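# Transfer the ball from each arm's gutter into its box

## Task

Get the ball out of the gutter it rests in and into the box that belongs to that same arm. The box has a roof and one open side. Moving, raising, rotating or tilting the box by more than a small amount is a failure. Pouring the ball in is allowed. If the ball drops noticeably below table-top height while no robot is holding it, that is a failure. A gutter holds the ball only while its open end stays higher; if its handle is stood upright, the ball rolls out. Nothing may be knocked or placed outside the work area. At the end the gripper must be open and the arm moved away, and the ball must stay in the box without any robot holding it there.

## Robot and tools

Robots: three identical i2rt Big YAM arms, named arm1, arm2 and arm3. Each has six revolute joints, a two-finger gripper and a camera on its wrist. The hand can reach about 1.0 m out from the joint1 axis. Base positions in metres, with heading in degrees counter-clockwise from +x: arm1 (-1.71, +0.39, +0.88) heading -12; arm2 (+0.00, +0.07, +0.91) heading -92; arm3 (+1.71, +0.38, +0.85) heading -168. With joints 1 and 6 at 0 and the hand level and pointing forward, the wrist camera sits above the hand and looks toward the fingertips.

Frames: there is one shared scene frame. Its origin is on the floor and +z points up. "hand" means the point halfway between the fingertips. The hand's z axis runs along the fingers, and its y axis is the direction in which they open and close. Poses are computed from each arm's actual base, which no result line reports.

execute_actions(actions, cameras): "actions" is a list holding either one action or none. An empty list only reports the state and images. An action is a single object keyed by arm name ("arm1", "arm2", "arm3"). Each arm entry holds a "joints" object that maps joint names to absolute targets. These are never offsets from the current position. Arm joints are in radians. Ranges and done-tolerances: joint1_rad -2.879..2.879 ±0.045 (turns the whole arm about its base; positive is counter-clockwise from above; 0 points along the base heading). joint2_rad 0..3.141 ±0.14 (shoulder; 0 is the upper arm lying back roughly level; increasing raises it and then tips it forward). joint3_rad 0..3.019 ±0.09 (elbow; 0 is fully folded; increasing opens it). joint4_rad -1.692..1.57 ±0.055 (hand pitch; positive tilts the fingers up). joint5_rad -1.57..1.57 ±0.03 (sideways swing; positive is toward the arm's right). joint6_rad -2.094..2.094 ±0.035 (roll; positive is clockwise when viewed from behind the hand). gripper_m 0..0.093 ±0.003 is the fingertip gap in metres; each pad grips with roughly 50 to 62 N. All arms named in an action start moving at once and may finish at different times. One action runs for at most 15 s. A joint or arm you leave out keeps its previous target and may still be pushing toward it. An unknown key or an out-of-range value rejects the whole call, and nothing moves. "cameras" is a list of names: arm1_cam_wrist, arm2_cam_wrist, arm3_cam_wrist, cam_end_1, cam_end_2, cam_gap_1, cam_gap_2, cam_side, cam_top, or "all". Omitting it, passing null or passing ["all"] returns every camera; [] returns none. All images are 896x504, and the "pictures" line lists them in order.

wait(seconds): 0 to 10 s. Nothing new is commanded and the scene keeps running. It returns the same things as an empty action.

zoom_image(camera, region): gives a closer look at part of that camera's most recent full image. region is [x0, y0, x1, y1] in pixels, with (0, 0) at the top-left, and may be at most 504x504.

read_manual(section): returns the URDF licence texts; "licences" is the only section. It has no effect on the robots.

finished_scene(scene): pass the number of the current scene. It ends that scene permanently, reports whether the task succeeded, and loads the next task.

Reading results: joint_positions reports where each joint is. joint_status reports how each commanded motion ended. "off_target": the joint stopped short and may still be pushing. "contact_stop" or "time_out": the joint holds where it stopped. A timed-out joint may keep a nearby target and carry on pushing; on_its_own names such joints, and it also lists uncommanded joints with "held at" followed by their target, not their position. To relieve the push, send the joint its reported position. "joint command not followed", usually with a "cause:" line, means a self- or inter-arm clearance check blocked that arm's joints, which show "not_followed". Its gripper command still runs, and the blocked targets may be retried on later actions. "MOTOR HOT" appears at 85 °C. At 100 °C an "OVER-TEMPERATURE FAULT" drops the whole arm until it cools, and its unfinished keys read "limit_stop_at_motor_heat"; resend those targets afterwards. Once a call reports a stop, any remaining execute_actions, wait and finished_scene calls in that same reply are skipped.

Cautions: the arms do not stop on contact and can push hard. Prolonged pushing or holding a load overheats motors, and a held load slowly sinks. Each joint moves at its own speed, so the path between two postures can sweep wide. Two robots pressing hard on each other fails the run, and a hard collision can too. The clearance check may react too late and does not cover fingers, gripper housings or wrist cameras, and no status line reports arm-to-arm contact. A target very close to the current position may produce no motion. The robots keep holding the last command while you think, and loose objects may occasionally get nudged. Avoid dropping, slipping, slamming, or knocking anything off the work area. Do not let the ball fall below table height. Keep the box where it is. Finish with the ball resting inside the box, the gripper open and the arm moved away. Less robot motion time is better.

Each tool is called after "Emit:" as a command line: name --argument value for each argument, lists and objects as JSON in quotes; but a table of rows of numbers goes row by row, as --pt "numbers of a row", without its own name.

## Session

I'll start by looking at the scene.

Emit:
execute_actions --actions '[]'

Scene clock: 0.00 s.
Motor temperatures (°C, as the motors report them): arm1=[24 26 25 23 23 23] | arm2=[26 24 24 23 26 26] | arm3=[23 26 23 23 25 23]
arm1.joint_positions: joint1_rad=-0.168 joint2_rad=+0.620 joint3_rad=+1.543 joint4_rad=-1.456 joint5_rad=+0.276 joint6_rad=+0.649 gripper_m=+0.094
arm1.joint_status: not commanded
arm1.hand: x=-1.5627 y=+0.2722 z=+1.4664 quat_wxyz=(-0.507, -0.482, -0.713, +0.049) (m; scene frame)
arm2.joint_positions: joint1_rad=+0.396 joint2_rad=+0.252 joint3_rad=+1.349 joint4_rad=-1.352 joint5_rad=+0.192 joint6_rad=-0.236 gripper_m=+0.095
arm2.joint_status: not commanded
arm2.hand: x=+0.0034 y=-0.0129 z=+1.4822 quat_wxyz=(-0.403, -0.418, -0.668, +0.466) (m; scene frame)
arm3.joint_positions: joint1_rad=-0.406 joint2_rad=+0.554 joint3_rad=+1.551 joint4_rad=-1.508 joint5_rad=+0.218 joint6_rad=-0.194 gripper_m=+0.094
arm3.joint_status: not commanded
arm3.hand: x=+1.5696 y=+0.4456 z=+1.4412 quat_wxyz=(+0.188, -0.859, +0.056, +0.474) (m; scene frame)
pictures: arm1_cam_wrist, arm2_cam_wrist, arm3_cam_wrist, cam_end_1, cam_end_2, cam_gap_1, cam_gap_2, cam_side, cam_top
Images, in order (width x height): arm1_cam_wrist 896x504, arm2_cam_wrist 896x504, arm3_cam_wrist 896x504, cam_end_1 896x504, cam_end_2 896x504, cam_gap_1 896x504, cam_gap_2 896x504, cam_side 896x504, cam_top 896x504.

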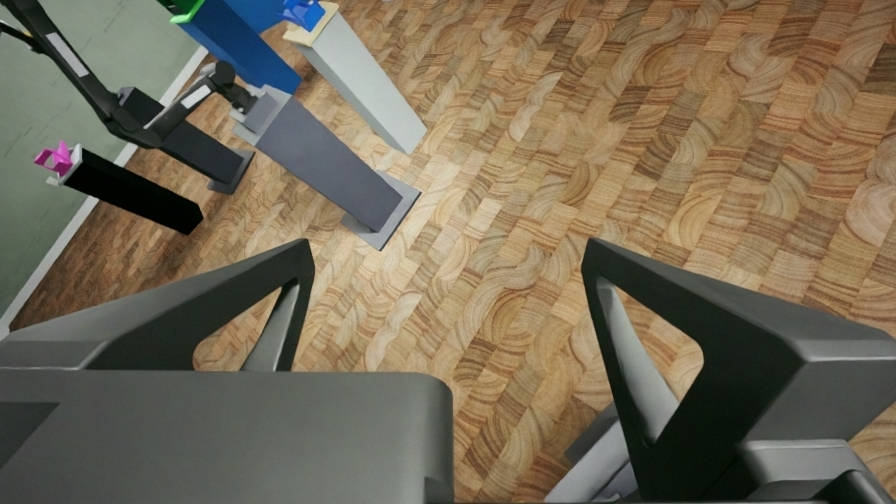

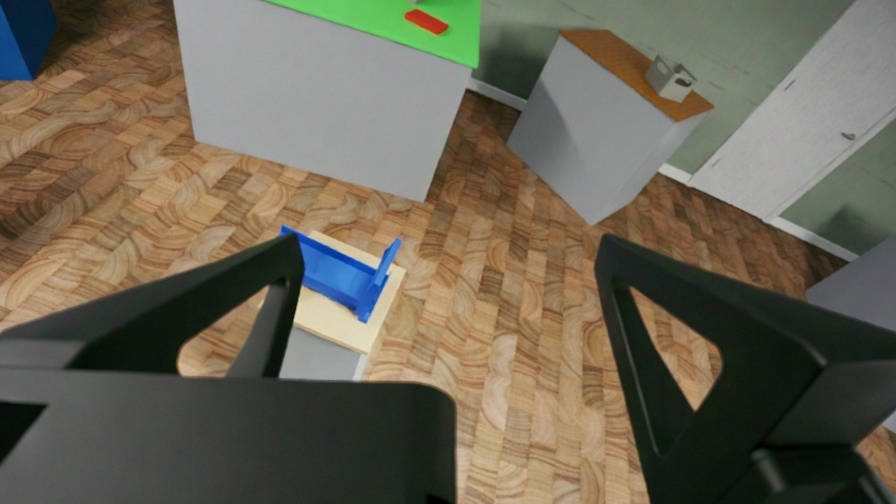

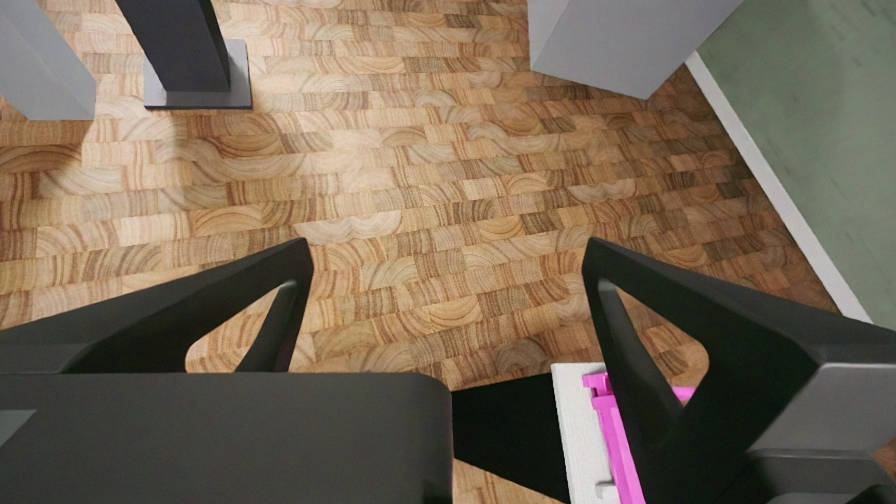

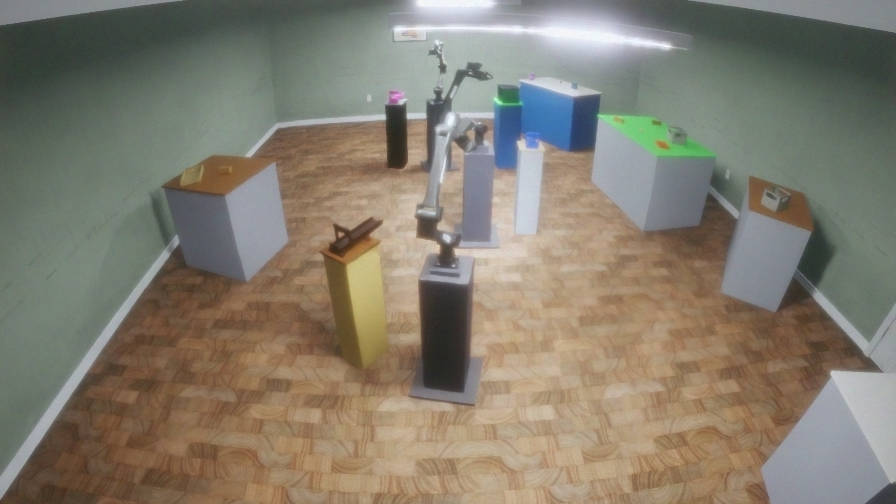

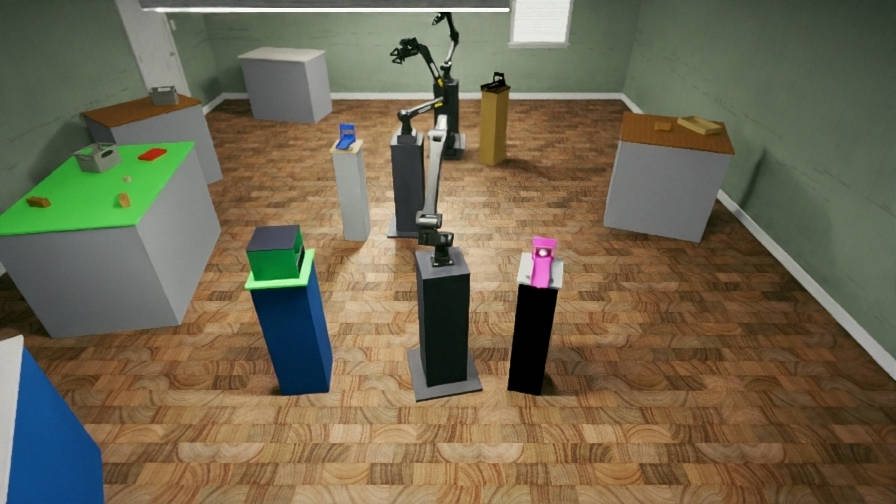

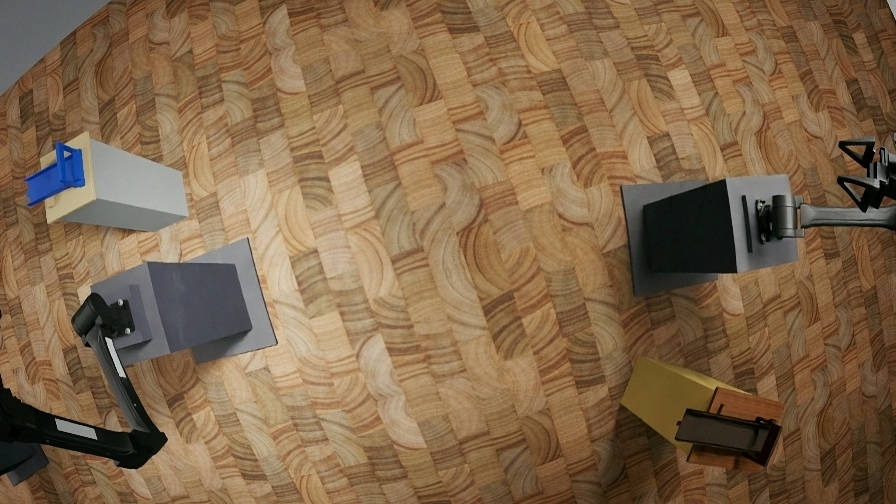

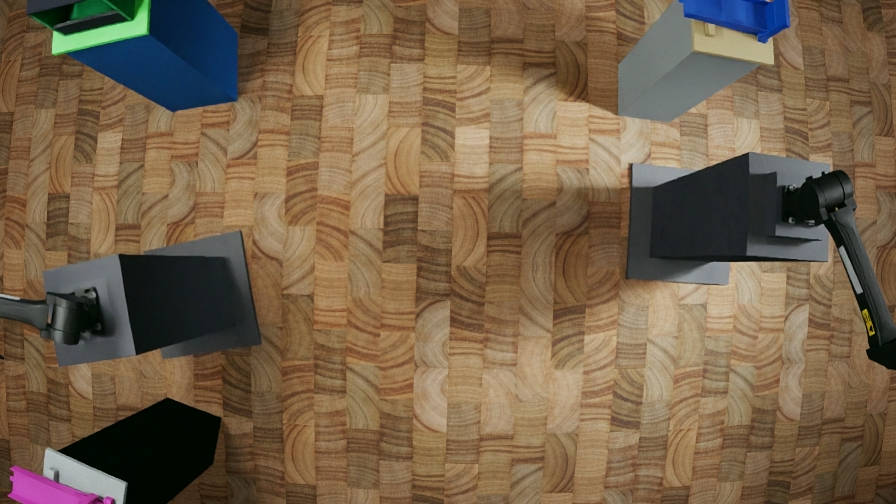

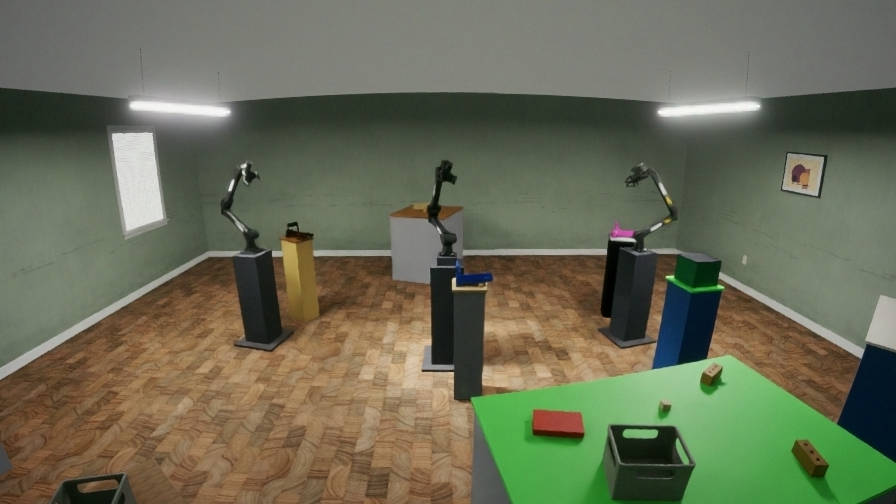

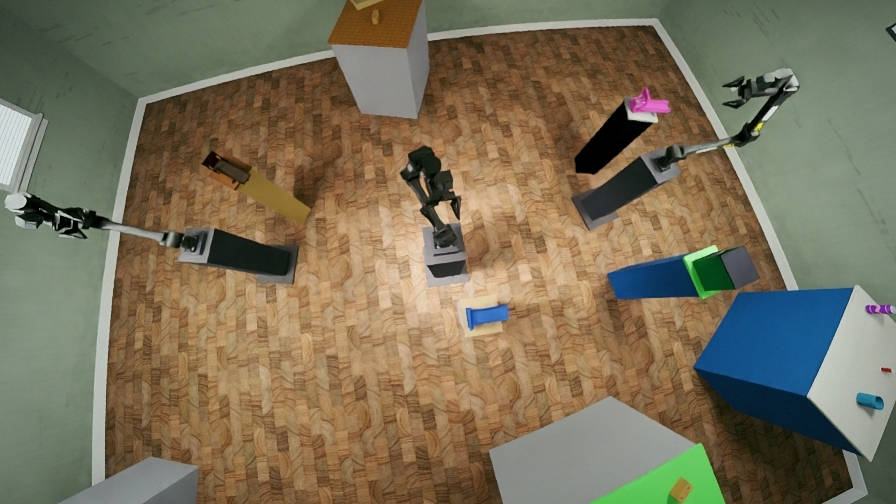

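Emit:
zoom_image --camera "cam_end_2" --region '[490, 220, 590, 300]'

Emit:
zoom_image --camera "cam_end_2" --region '[230, 210, 340, 300]'

Emit:
zoom_image --camera "cam_gap_2" --region '[0, 0, 250, 140]'

Emit:
zoom_image --camera "cam_top" --region '[600, 60, 720, 140]'

Emit:
zoom_image --camera "cam_side" --region '[430, 240, 520, 300]'

Emit:
zoom_image --camera "arm2_cam_wrist" --region '[240, 200, 440, 370]'

Region (490, 220, 590, 300) of cam_end_2's 896x504 image, scaled by 5.040, with more detail than that image has; it fills the top 403 rows of this view, and the rest is white.

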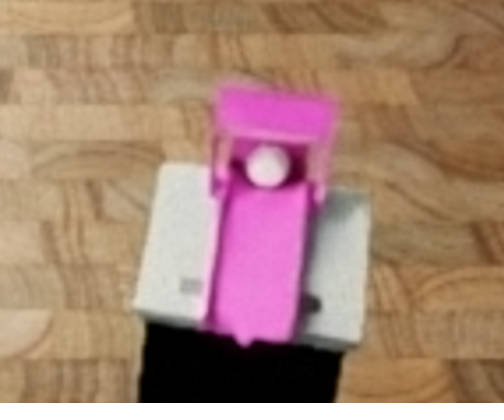

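Region (230, 210, 340, 300) of cam_end_2's 896x504 image, scaled by 4.582, with more detail than that image has; it fills the top 412 rows of this view, and the rest is white.

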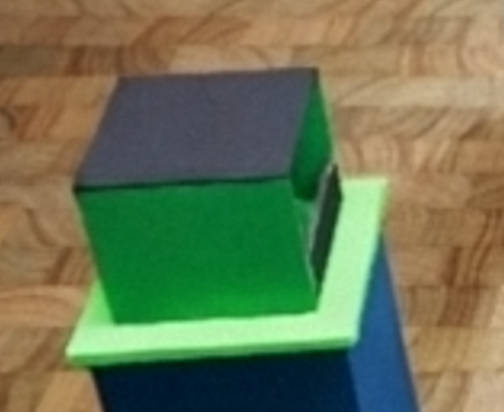

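Region (0, 0, 250, 140) of cam_gap_2's 896x504 image, scaled by 2.016, with more detail than that image has; it fills the top 282 rows of this view, and the rest is white.

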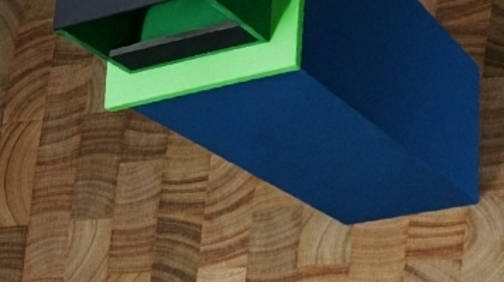

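Region (600, 60, 720, 140) of cam_top's 896x504 image, scaled by 4.200, with more detail than that image has.

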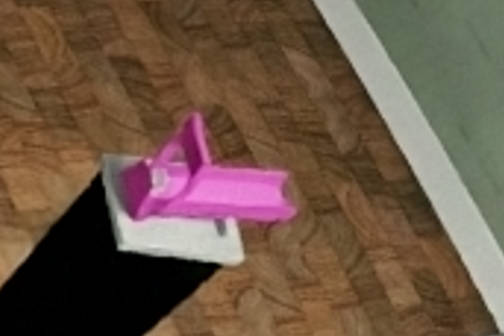

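Region (430, 240, 520, 300) of cam_side's 896x504 image, scaled by 5.600, with more detail than that image has.

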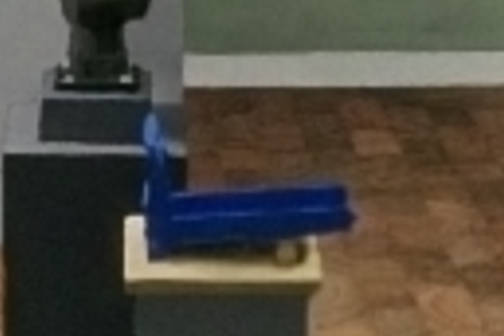

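Region (240, 200, 440, 370) of arm2_cam_wrist's 896x504 image, scaled by 2.520, with more detail than that image has; it fills the top 428 rows of this view, and the rest is white.

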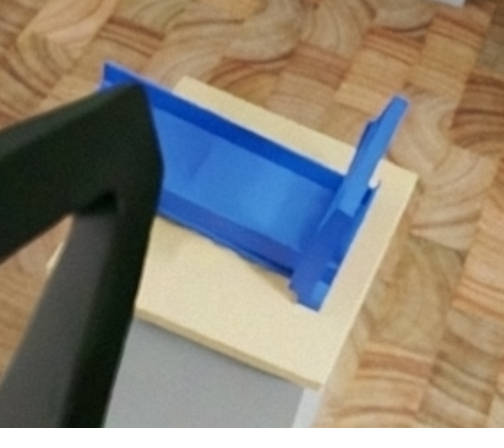

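Emit:
zoom_image --camera "cam_end_2" --region '[380, 190, 600, 410]'

Emit:
zoom_image --camera "cam_end_2" --region '[320, 0, 540, 250]'

Emit:
zoom_image --camera "cam_gap_2" --region '[0, 220, 280, 504]'

Emit:
zoom_image --camera "cam_side" --region '[590, 150, 740, 310]'

Region (380, 190, 600, 410) of cam_end_2's 896x504 image, scaled by 2.291, with more detail than that image has.

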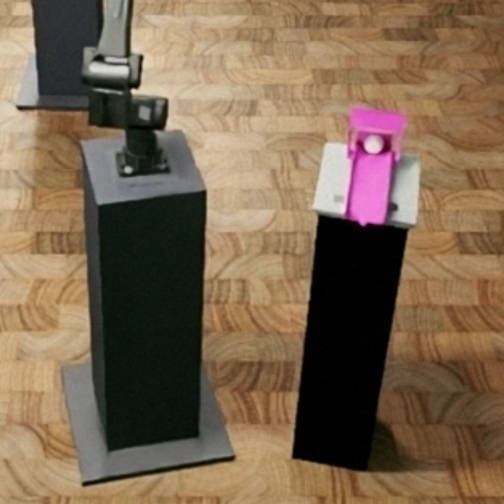

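Region (320, 0, 540, 250) of cam_end_2's 896x504 image, scaled by 2.016, with more detail than that image has; it fills the left 444 columns of this view, and the rest is white.

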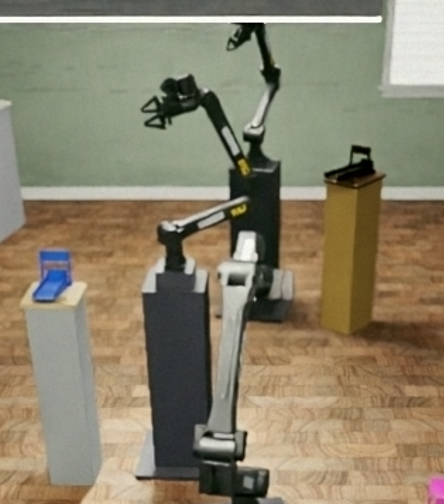

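Region (0, 220, 280, 504) of cam_gap_2's 896x504 image, scaled by 1.775, with more detail than that image has; it fills the left 497 columns of this view, and the rest is white.

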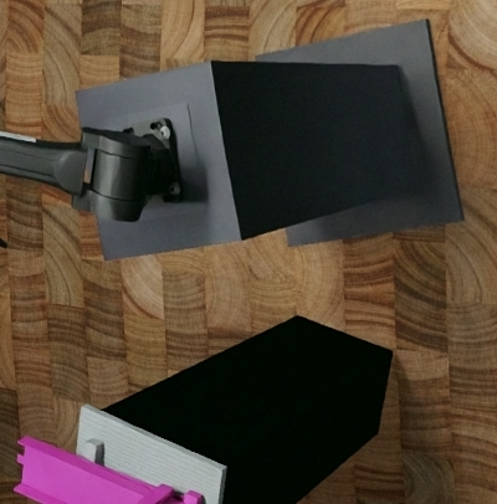

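Region (590, 150, 740, 310) of cam_side's 896x504 image, scaled by 3.150, with more detail than that image has; it fills the left 472 columns of this view, and the rest is white.

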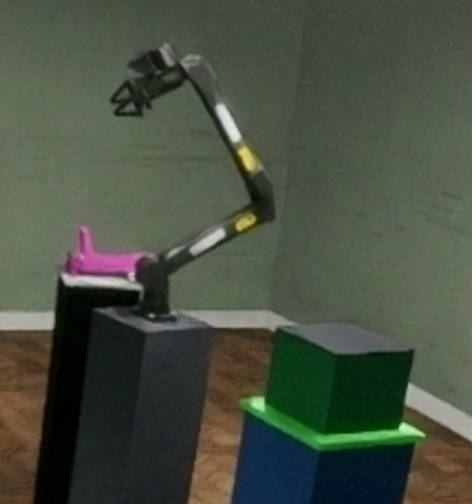

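Emit:
zoom_image --camera "cam_end_2" --region '[230, 210, 420, 410]'

Emit:
zoom_image --camera "cam_end_1" --region '[310, 200, 410, 280]'

Emit:
zoom_image --camera "cam_gap_1" --region '[10, 120, 130, 230]'

Emit:
zoom_image --camera "cam_top" --region '[450, 285, 520, 345]'

Region (230, 210, 420, 410) of cam_end_2's 896x504 image, scaled by 2.520, with more detail than that image has; it fills the left 479 columns of this view, and the rest is white.

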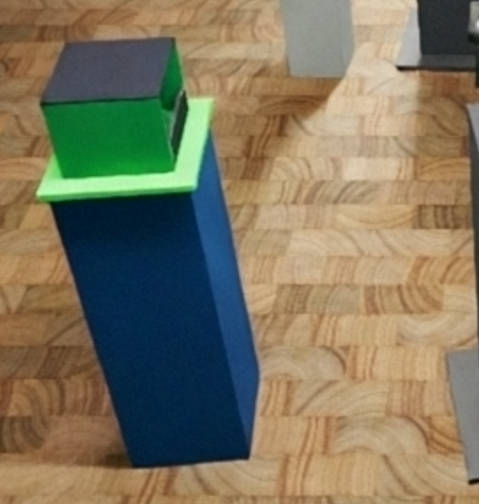

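Region (310, 200, 410, 280) of cam_end_1's 896x504 image, scaled by 5.040, with more detail than that image has; it fills the top 403 rows of this view, and the rest is white.

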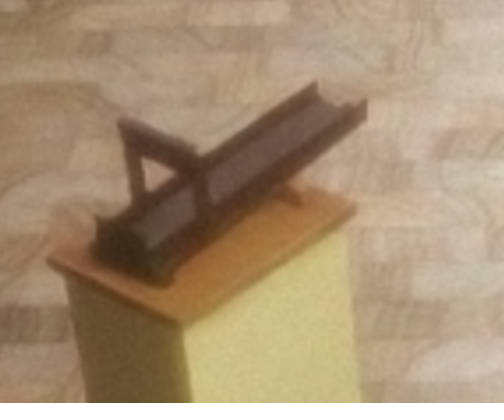

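Region (10, 120, 130, 230) of cam_gap_1's 896x504 image, scaled by 4.200, with more detail than that image has; it fills the top 462 rows of this view, and the rest is white.

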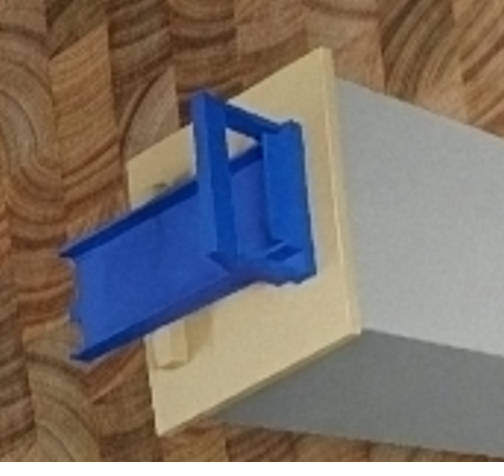

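Region (450, 285, 520, 345) of cam_top's 896x504 image, scaled by 7.200, with more detail than that image has; it fills the top 432 rows of this view, and the rest is white.

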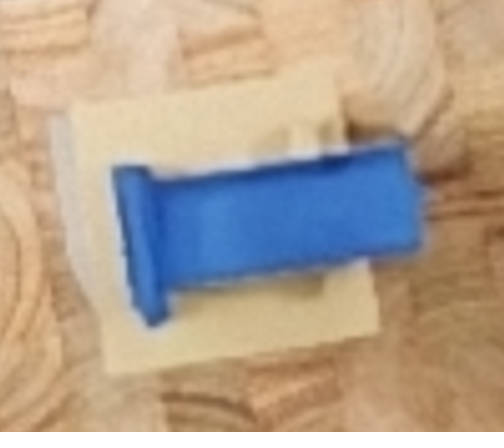

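Emit:
zoom_image --camera "cam_side" --region '[600, 212, 650, 252]'

Emit:
zoom_image --camera "cam_top" --region '[620, 80, 680, 128]'

Emit:
zoom_image --camera "arm3_cam_wrist" --region '[530, 340, 730, 504]'

Emit:
zoom_image --camera "arm1_cam_wrist" --region '[20, 120, 120, 200]'

Region (600, 212, 650, 252) of cam_side's 896x504 image, scaled by 10.080, with more detail than that image has; it fills the top 403 rows of this view, and the rest is white.

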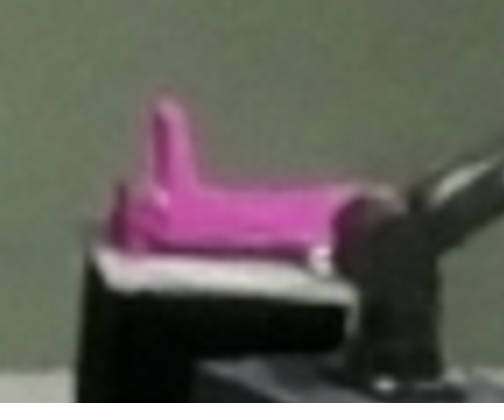

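Region (620, 80, 680, 128) of cam_top's 896x504 image, scaled by 8.400, with more detail than that image has; it fills the top 403 rows of this view, and the rest is white.

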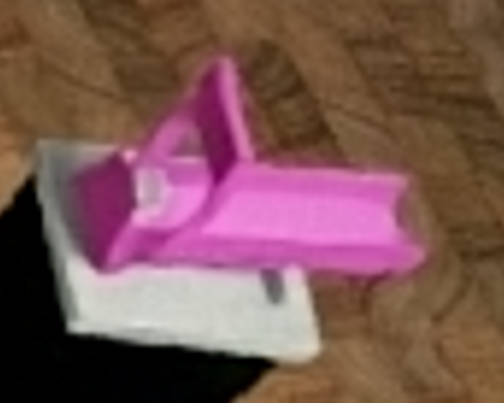

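Region (530, 340, 730, 504) of arm3_cam_wrist's 896x504 image, scaled by 2.520, with more detail than that image has; it fills the top 413 rows of this view, and the rest is white.

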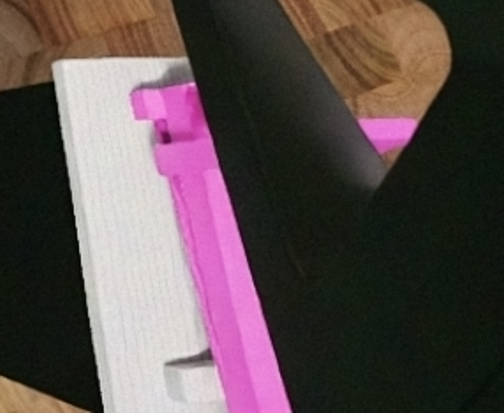

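Region (20, 120, 120, 200) of arm1_cam_wrist's 896x504 image, scaled by 5.040, with more detail than that image has; it fills the top 403 rows of this view, and the rest is white.

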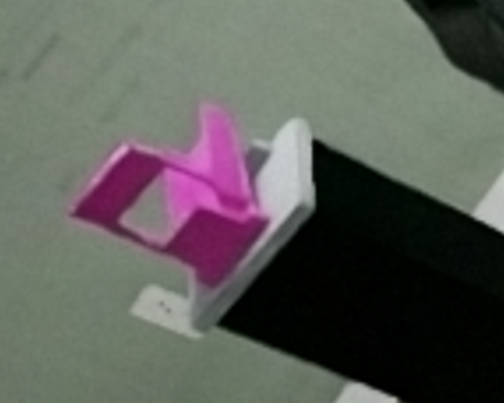

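Emit:
execute_actions --actions '[{"arm3": {"joints": {"joint1_rad": -1.552, "joint2_rad": 1.77, "joint3_rad": 1.80, "joint4_rad": -1.63, "joint5_rad": 0.189, "joint6_rad": 0.446, "gripper_m": 0.093}}}]' --cameras '["arm3_cam_wrist", "cam_end_2", "cam_side", "cam_top"]'

Scene clock: 121.87 s.
Motor temperatures (°C, as the motors report them): arm1=[24 26 31 23 23 23] | arm2=[26 25 27 23 26 26] | arm3=[23 27 29 24 25 23]
arm1.joint_positions: joint1_rad=-0.168 joint2_rad=+0.620 joint3_rad=+1.543 joint4_rad=-1.456 joint5_rad=+0.276 joint6_rad=+0.649 gripper_m=+0.094
arm1.joint_status: not commanded
arm1.hand: x=-1.5627 y=+0.2722 z=+1.4664 quat_wxyz=(-0.507, -0.482, -0.713, +0.049) (m; scene frame)
arm2.joint_positions: joint1_rad=+0.396 joint2_rad=+0.252 joint3_rad=+1.349 joint4_rad=-1.352 joint5_rad=+0.192 joint6_rad=-0.236 gripper_m=+0.095
arm2.joint_status: not commanded
arm2.hand: x=+0.0034 y=-0.0129 z=+1.4822 quat_wxyz=(-0.403, -0.418, -0.668, +0.466) (m; scene frame)
arm3.joint_positions: joint1_rad=-1.558 joint2_rad=+1.791 joint3_rad=+1.769 joint4_rad=-1.622 joint5_rad=+0.189 joint6_rad=+0.437 gripper_m=+0.093
arm3.joint_status: all done
arm3.hand: x=+1.6273 y=+0.9063 z=+1.0843 quat_wxyz=(+0.069, -0.627, +0.772, -0.077) (m; scene frame)
pictures: arm3_cam_wrist, cam_end_2, cam_side, cam_top
Images, in order (width x height): arm3_cam_wrist 896x504, cam_end_2 896x504, cam_side 896x504, cam_top 896x504.

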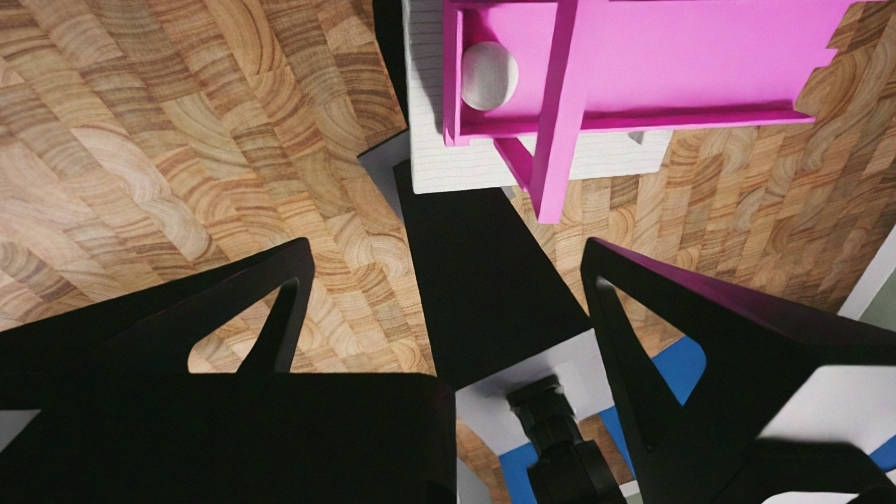

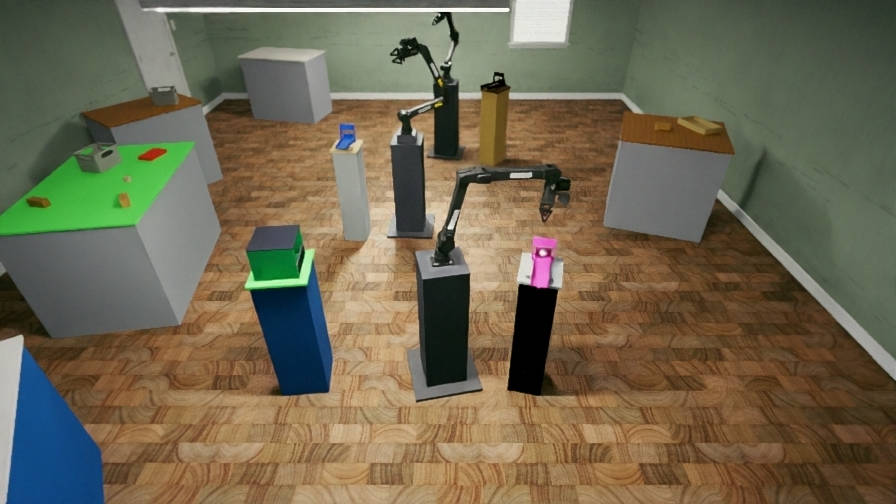

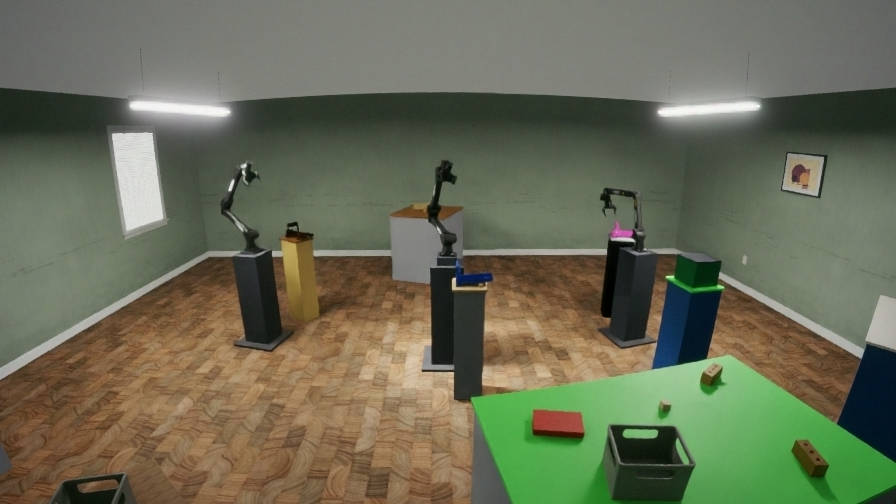

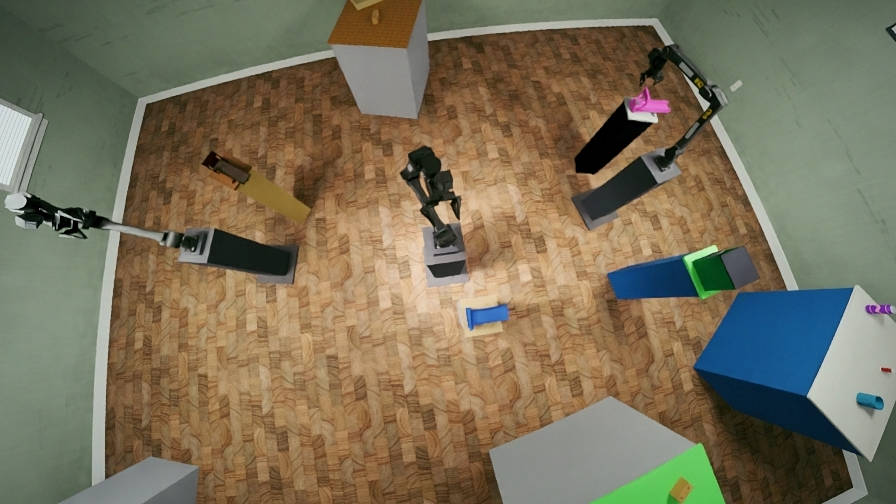

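Emit:
zoom_image --camera "arm3_cam_wrist" --region '[390, 0, 690, 240]'

Emit:
zoom_image --camera "cam_side" --region '[590, 180, 660, 255]'

Emit:
zoom_image --camera "cam_end_2" --region '[490, 160, 600, 300]'

Region (390, 0, 690, 240) of arm3_cam_wrist's 896x504 image, scaled by 1.680, with more detail than that image has; it fills the top 403 rows of this view, and the rest is white.

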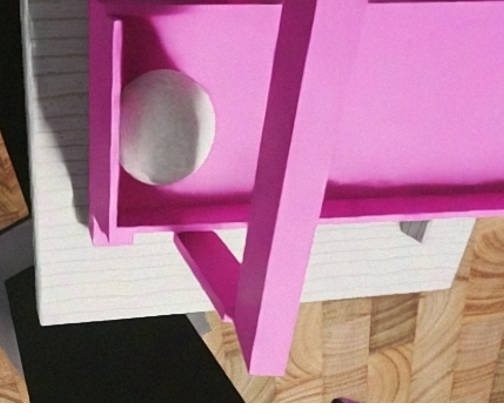

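Region (590, 180, 660, 255) of cam_side's 896x504 image, scaled by 6.720, with more detail than that image has; it fills the left 470 columns of this view, and the rest is white.

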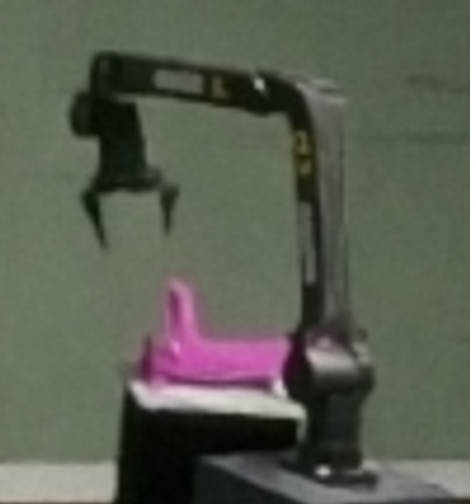

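Region (490, 160, 600, 300) of cam_end_2's 896x504 image, scaled by 3.600, with more detail than that image has; it fills the left 396 columns of this view, and the rest is white.

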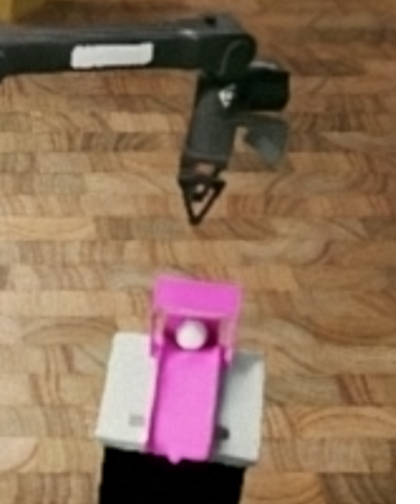

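Emit:
zoom_image --camera "arm3_cam_wrist" --region '[430, 110, 590, 235]'

Emit:
zoom_image --camera "arm3_cam_wrist" --region '[600, 0, 896, 200]'

Region (430, 110, 590, 235) of arm3_cam_wrist's 896x504 image, scaled by 3.150, with more detail than that image has; it fills the top 394 rows of this view, and the rest is white.

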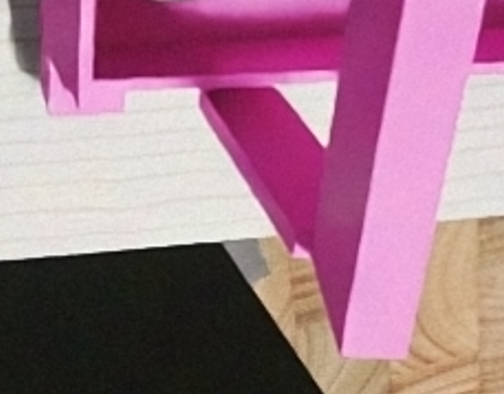

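Region (600, 0, 896, 200) of arm3_cam_wrist's 896x504 image, scaled by 1.703, with more detail than that image has; it fills the top 341 rows of this view, and the rest is white.

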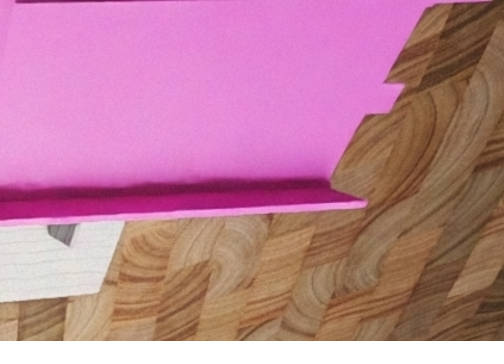

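Emit:
execute_actions --actions '[{"arm3": {"joints": {"joint1_rad": -1.675, "joint2_rad": 1.765, "joint3_rad": 1.69, "joint4_rad": -1.53, "joint5_rad": 0.224, "joint6_rad": 0.315}}}]' --cameras '["arm3_cam_wrist", "cam_end_2", "cam_side"]'

Scene clock: 242.93 s.
Motor temperatures (°C, as the motors report them): arm1=[24 26 33 23 23 23] | arm2=[26 26 28 23 26 26] | arm3=[23 32 36 23 25 23]
arm1.joint_positions: joint1_rad=-0.168 joint2_rad=+0.620 joint3_rad=+1.543 joint4_rad=-1.456 joint5_rad=+0.276 joint6_rad=+0.649 gripper_m=+0.094
arm1.joint_status: not commanded
arm1.hand: x=-1.5627 y=+0.2722 z=+1.4664 quat_wxyz=(-0.507, -0.482, -0.713, +0.049) (m; scene frame)
arm2.joint_positions: joint1_rad=+0.396 joint2_rad=+0.252 joint3_rad=+1.349 joint4_rad=-1.352 joint5_rad=+0.192 joint6_rad=-0.236 gripper_m=+0.095
arm2.joint_status: not commanded
arm2.hand: x=+0.0034 y=-0.0129 z=+1.4822 quat_wxyz=(-0.403, -0.418, -0.668, +0.466) (m; scene frame)
arm3.joint_positions: joint1_rad=-1.683 joint2_rad=+1.780 joint3_rad=+1.681 joint4_rad=-1.539 joint5_rad=+0.223 joint6_rad=+0.324 gripper_m=+0.093
arm3.joint_status: all done
arm3.hand: x=+1.7004 y=+0.9092 z=+1.0574 quat_wxyz=(+0.075, -0.622, +0.774, -0.092) (m; scene frame)
pictures: arm3_cam_wrist, cam_end_2, cam_side
Images, in order (width x height): arm3_cam_wrist 896x504, cam_end_2 896x504, cam_side 896x504.

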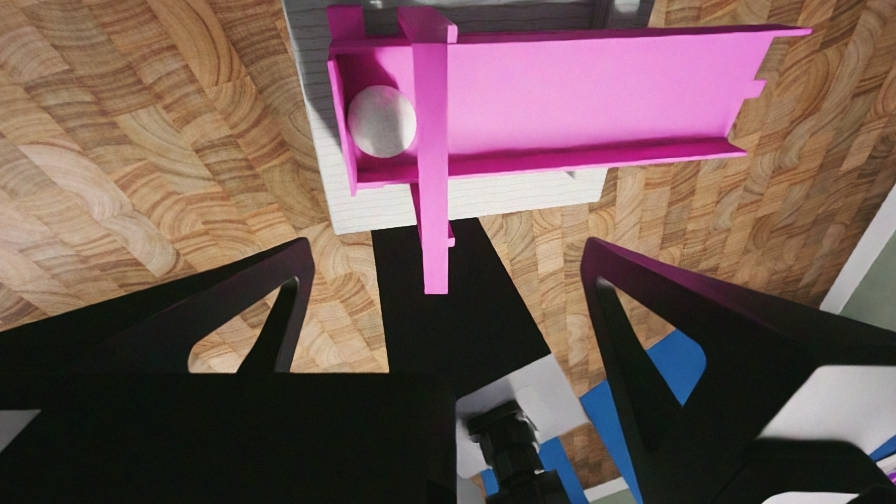

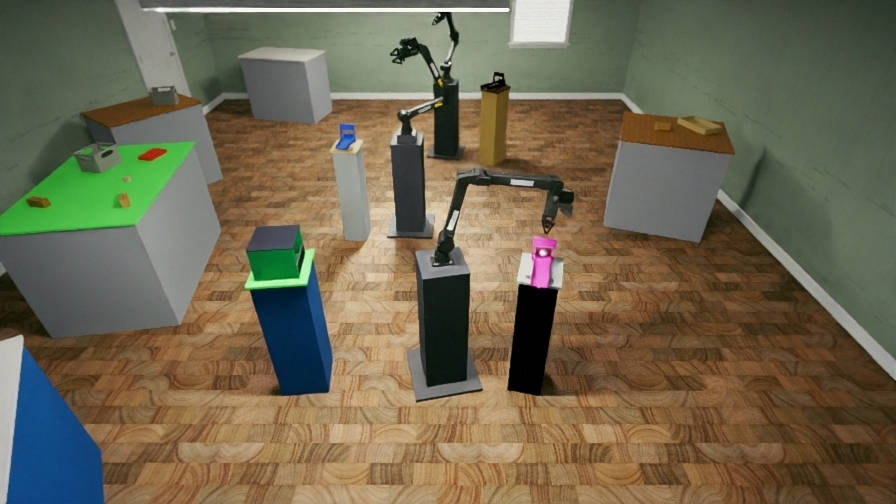

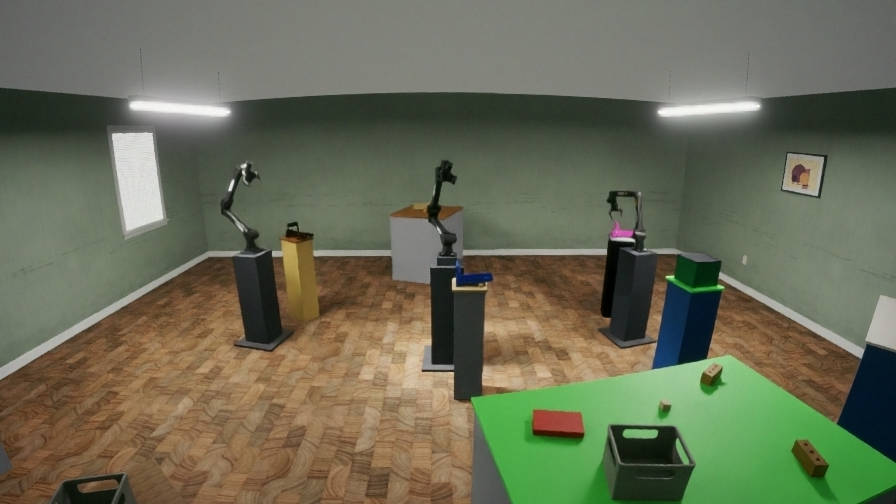

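Emit:
zoom_image --camera "arm3_cam_wrist" --region '[290, 0, 610, 310]'

Emit:
zoom_image --camera "cam_side" --region '[590, 180, 660, 255]'

Emit:
zoom_image --camera "cam_end_2" --region '[490, 160, 600, 300]'

Region (290, 0, 610, 310) of arm3_cam_wrist's 896x504 image, scaled by 1.575, with more detail than that image has; it fills the top 488 rows of this view, and the rest is white.

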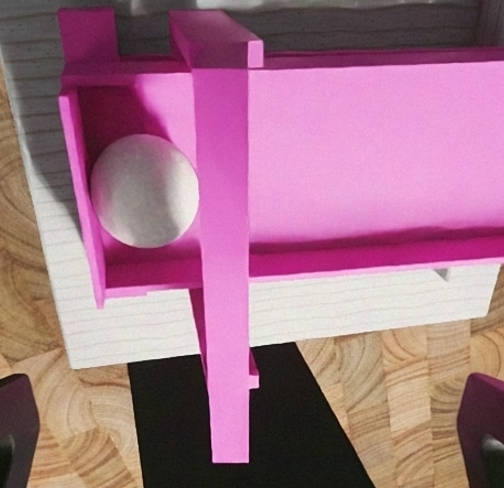

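Region (590, 180, 660, 255) of cam_side's 896x504 image, scaled by 6.720, with more detail than that image has; it fills the left 470 columns of this view, and the rest is white.

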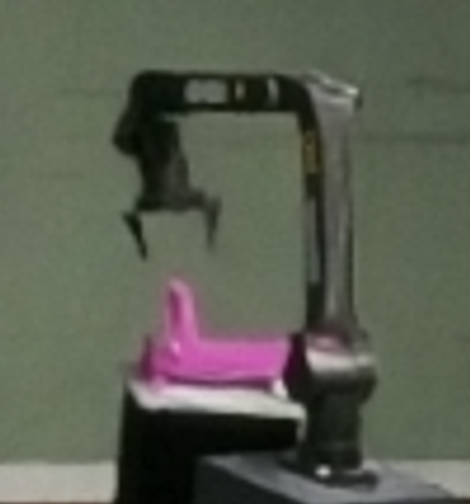

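Region (490, 160, 600, 300) of cam_end_2's 896x504 image, scaled by 3.600, with more detail than that image has; it fills the left 396 columns of this view, and the rest is white.

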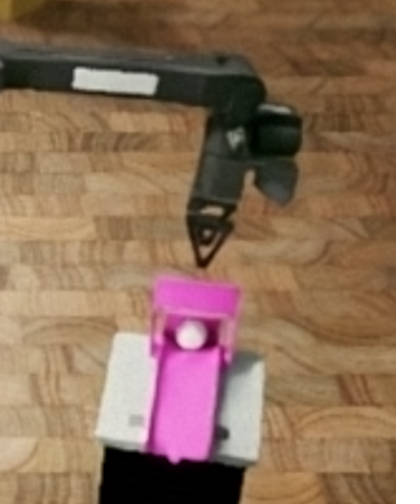

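Emit:
execute_actions --actions '[{"arm3": {"joints": {"joint1_rad": -1.70, "joint2_rad": 1.795, "joint3_rad": 1.514, "joint4_rad": -1.319, "joint5_rad": 0.227, "joint6_rad": 0.281, "gripper_m": 0.06}}}]' --cameras '["arm3_cam_wrist", "cam_end_2", "cam_side"]'

Scene clock: 287.20 s.
Motor temperatures (°C, as the motors report them): arm1=[24 26 33 23 24 23] | arm2=[26 26 29 23 26 26] | arm3=[23 32 34 23 25 23]
arm1.joint_positions: joint1_rad=-0.168 joint2_rad=+0.620 joint3_rad=+1.543 joint4_rad=-1.456 joint5_rad=+0.276 joint6_rad=+0.649 gripper_m=+0.094
arm1.joint_status: not commanded
arm1.hand: x=-1.5627 y=+0.2722 z=+1.4664 quat_wxyz=(-0.507, -0.482, -0.713, +0.049) (m; scene frame)
arm2.joint_positions: joint1_rad=+0.396 joint2_rad=+0.252 joint3_rad=+1.349 joint4_rad=-1.352 joint5_rad=+0.192 joint6_rad=-0.236 gripper_m=+0.095
arm2.joint_status: not commanded
arm2.hand: x=+0.0034 y=-0.0129 z=+1.4822 quat_wxyz=(-0.403, -0.418, -0.668, +0.466) (m; scene frame)
arm3.joint_positions: joint1_rad=-1.690 joint2_rad=+1.804 joint3_rad=+1.502 joint4_rad=-1.328 joint5_rad=+0.225 joint6_rad=+0.290 gripper_m=+0.060
arm3.joint_status: all done
arm3.hand: x=+1.7052 y=+0.9042 z=+0.9786 quat_wxyz=(+0.076, -0.632, +0.766, -0.090) (m; scene frame)
pictures: arm3_cam_wrist, cam_end_2, cam_side
Images, in order (width x height): arm3_cam_wrist 896x504, cam_end_2 896x504, cam_side 896x504.

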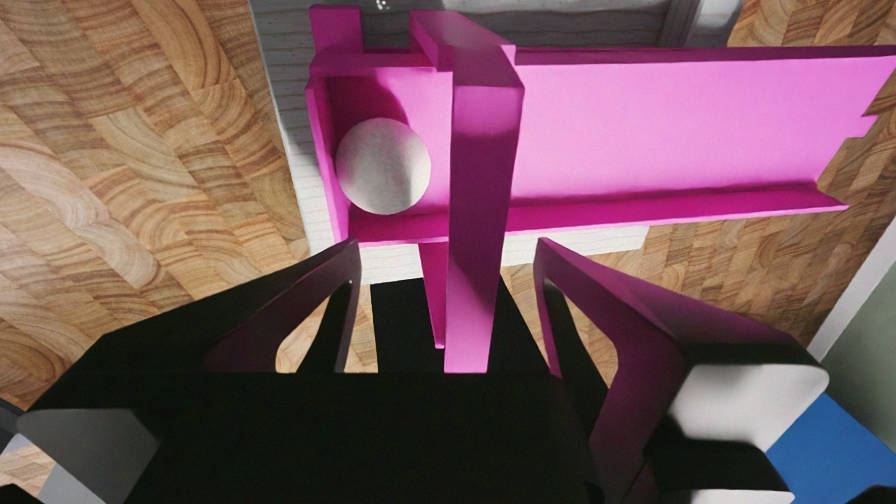

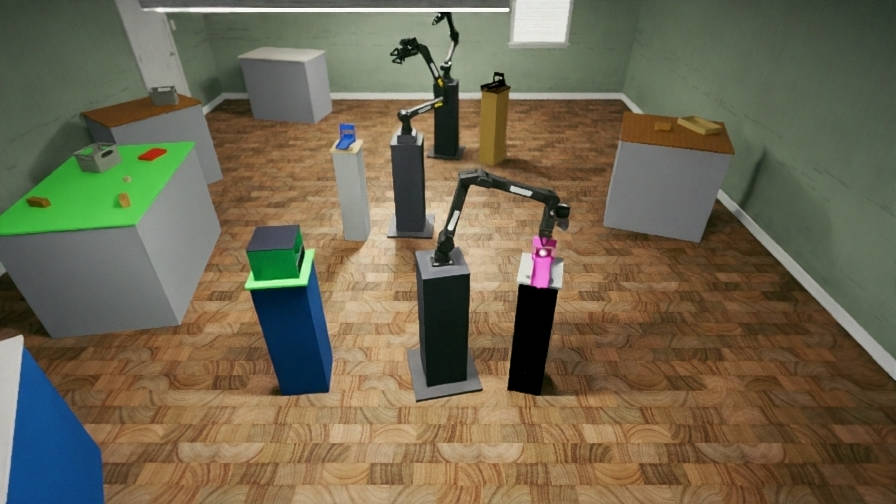

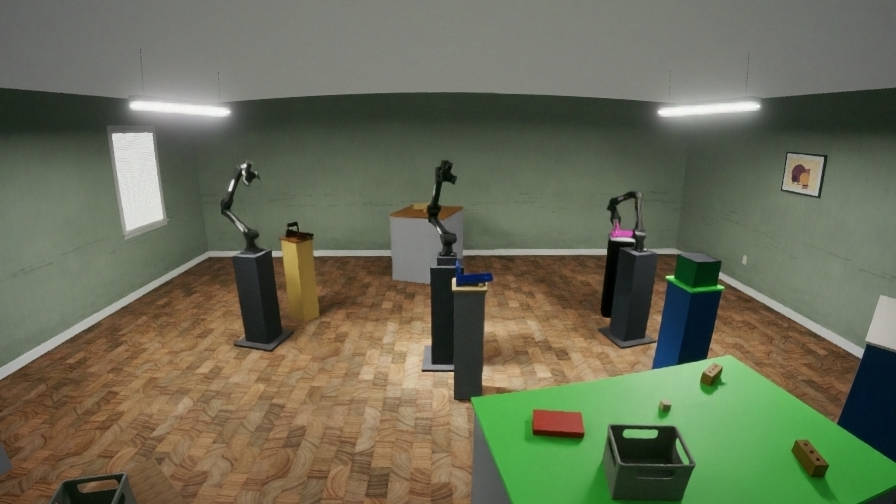

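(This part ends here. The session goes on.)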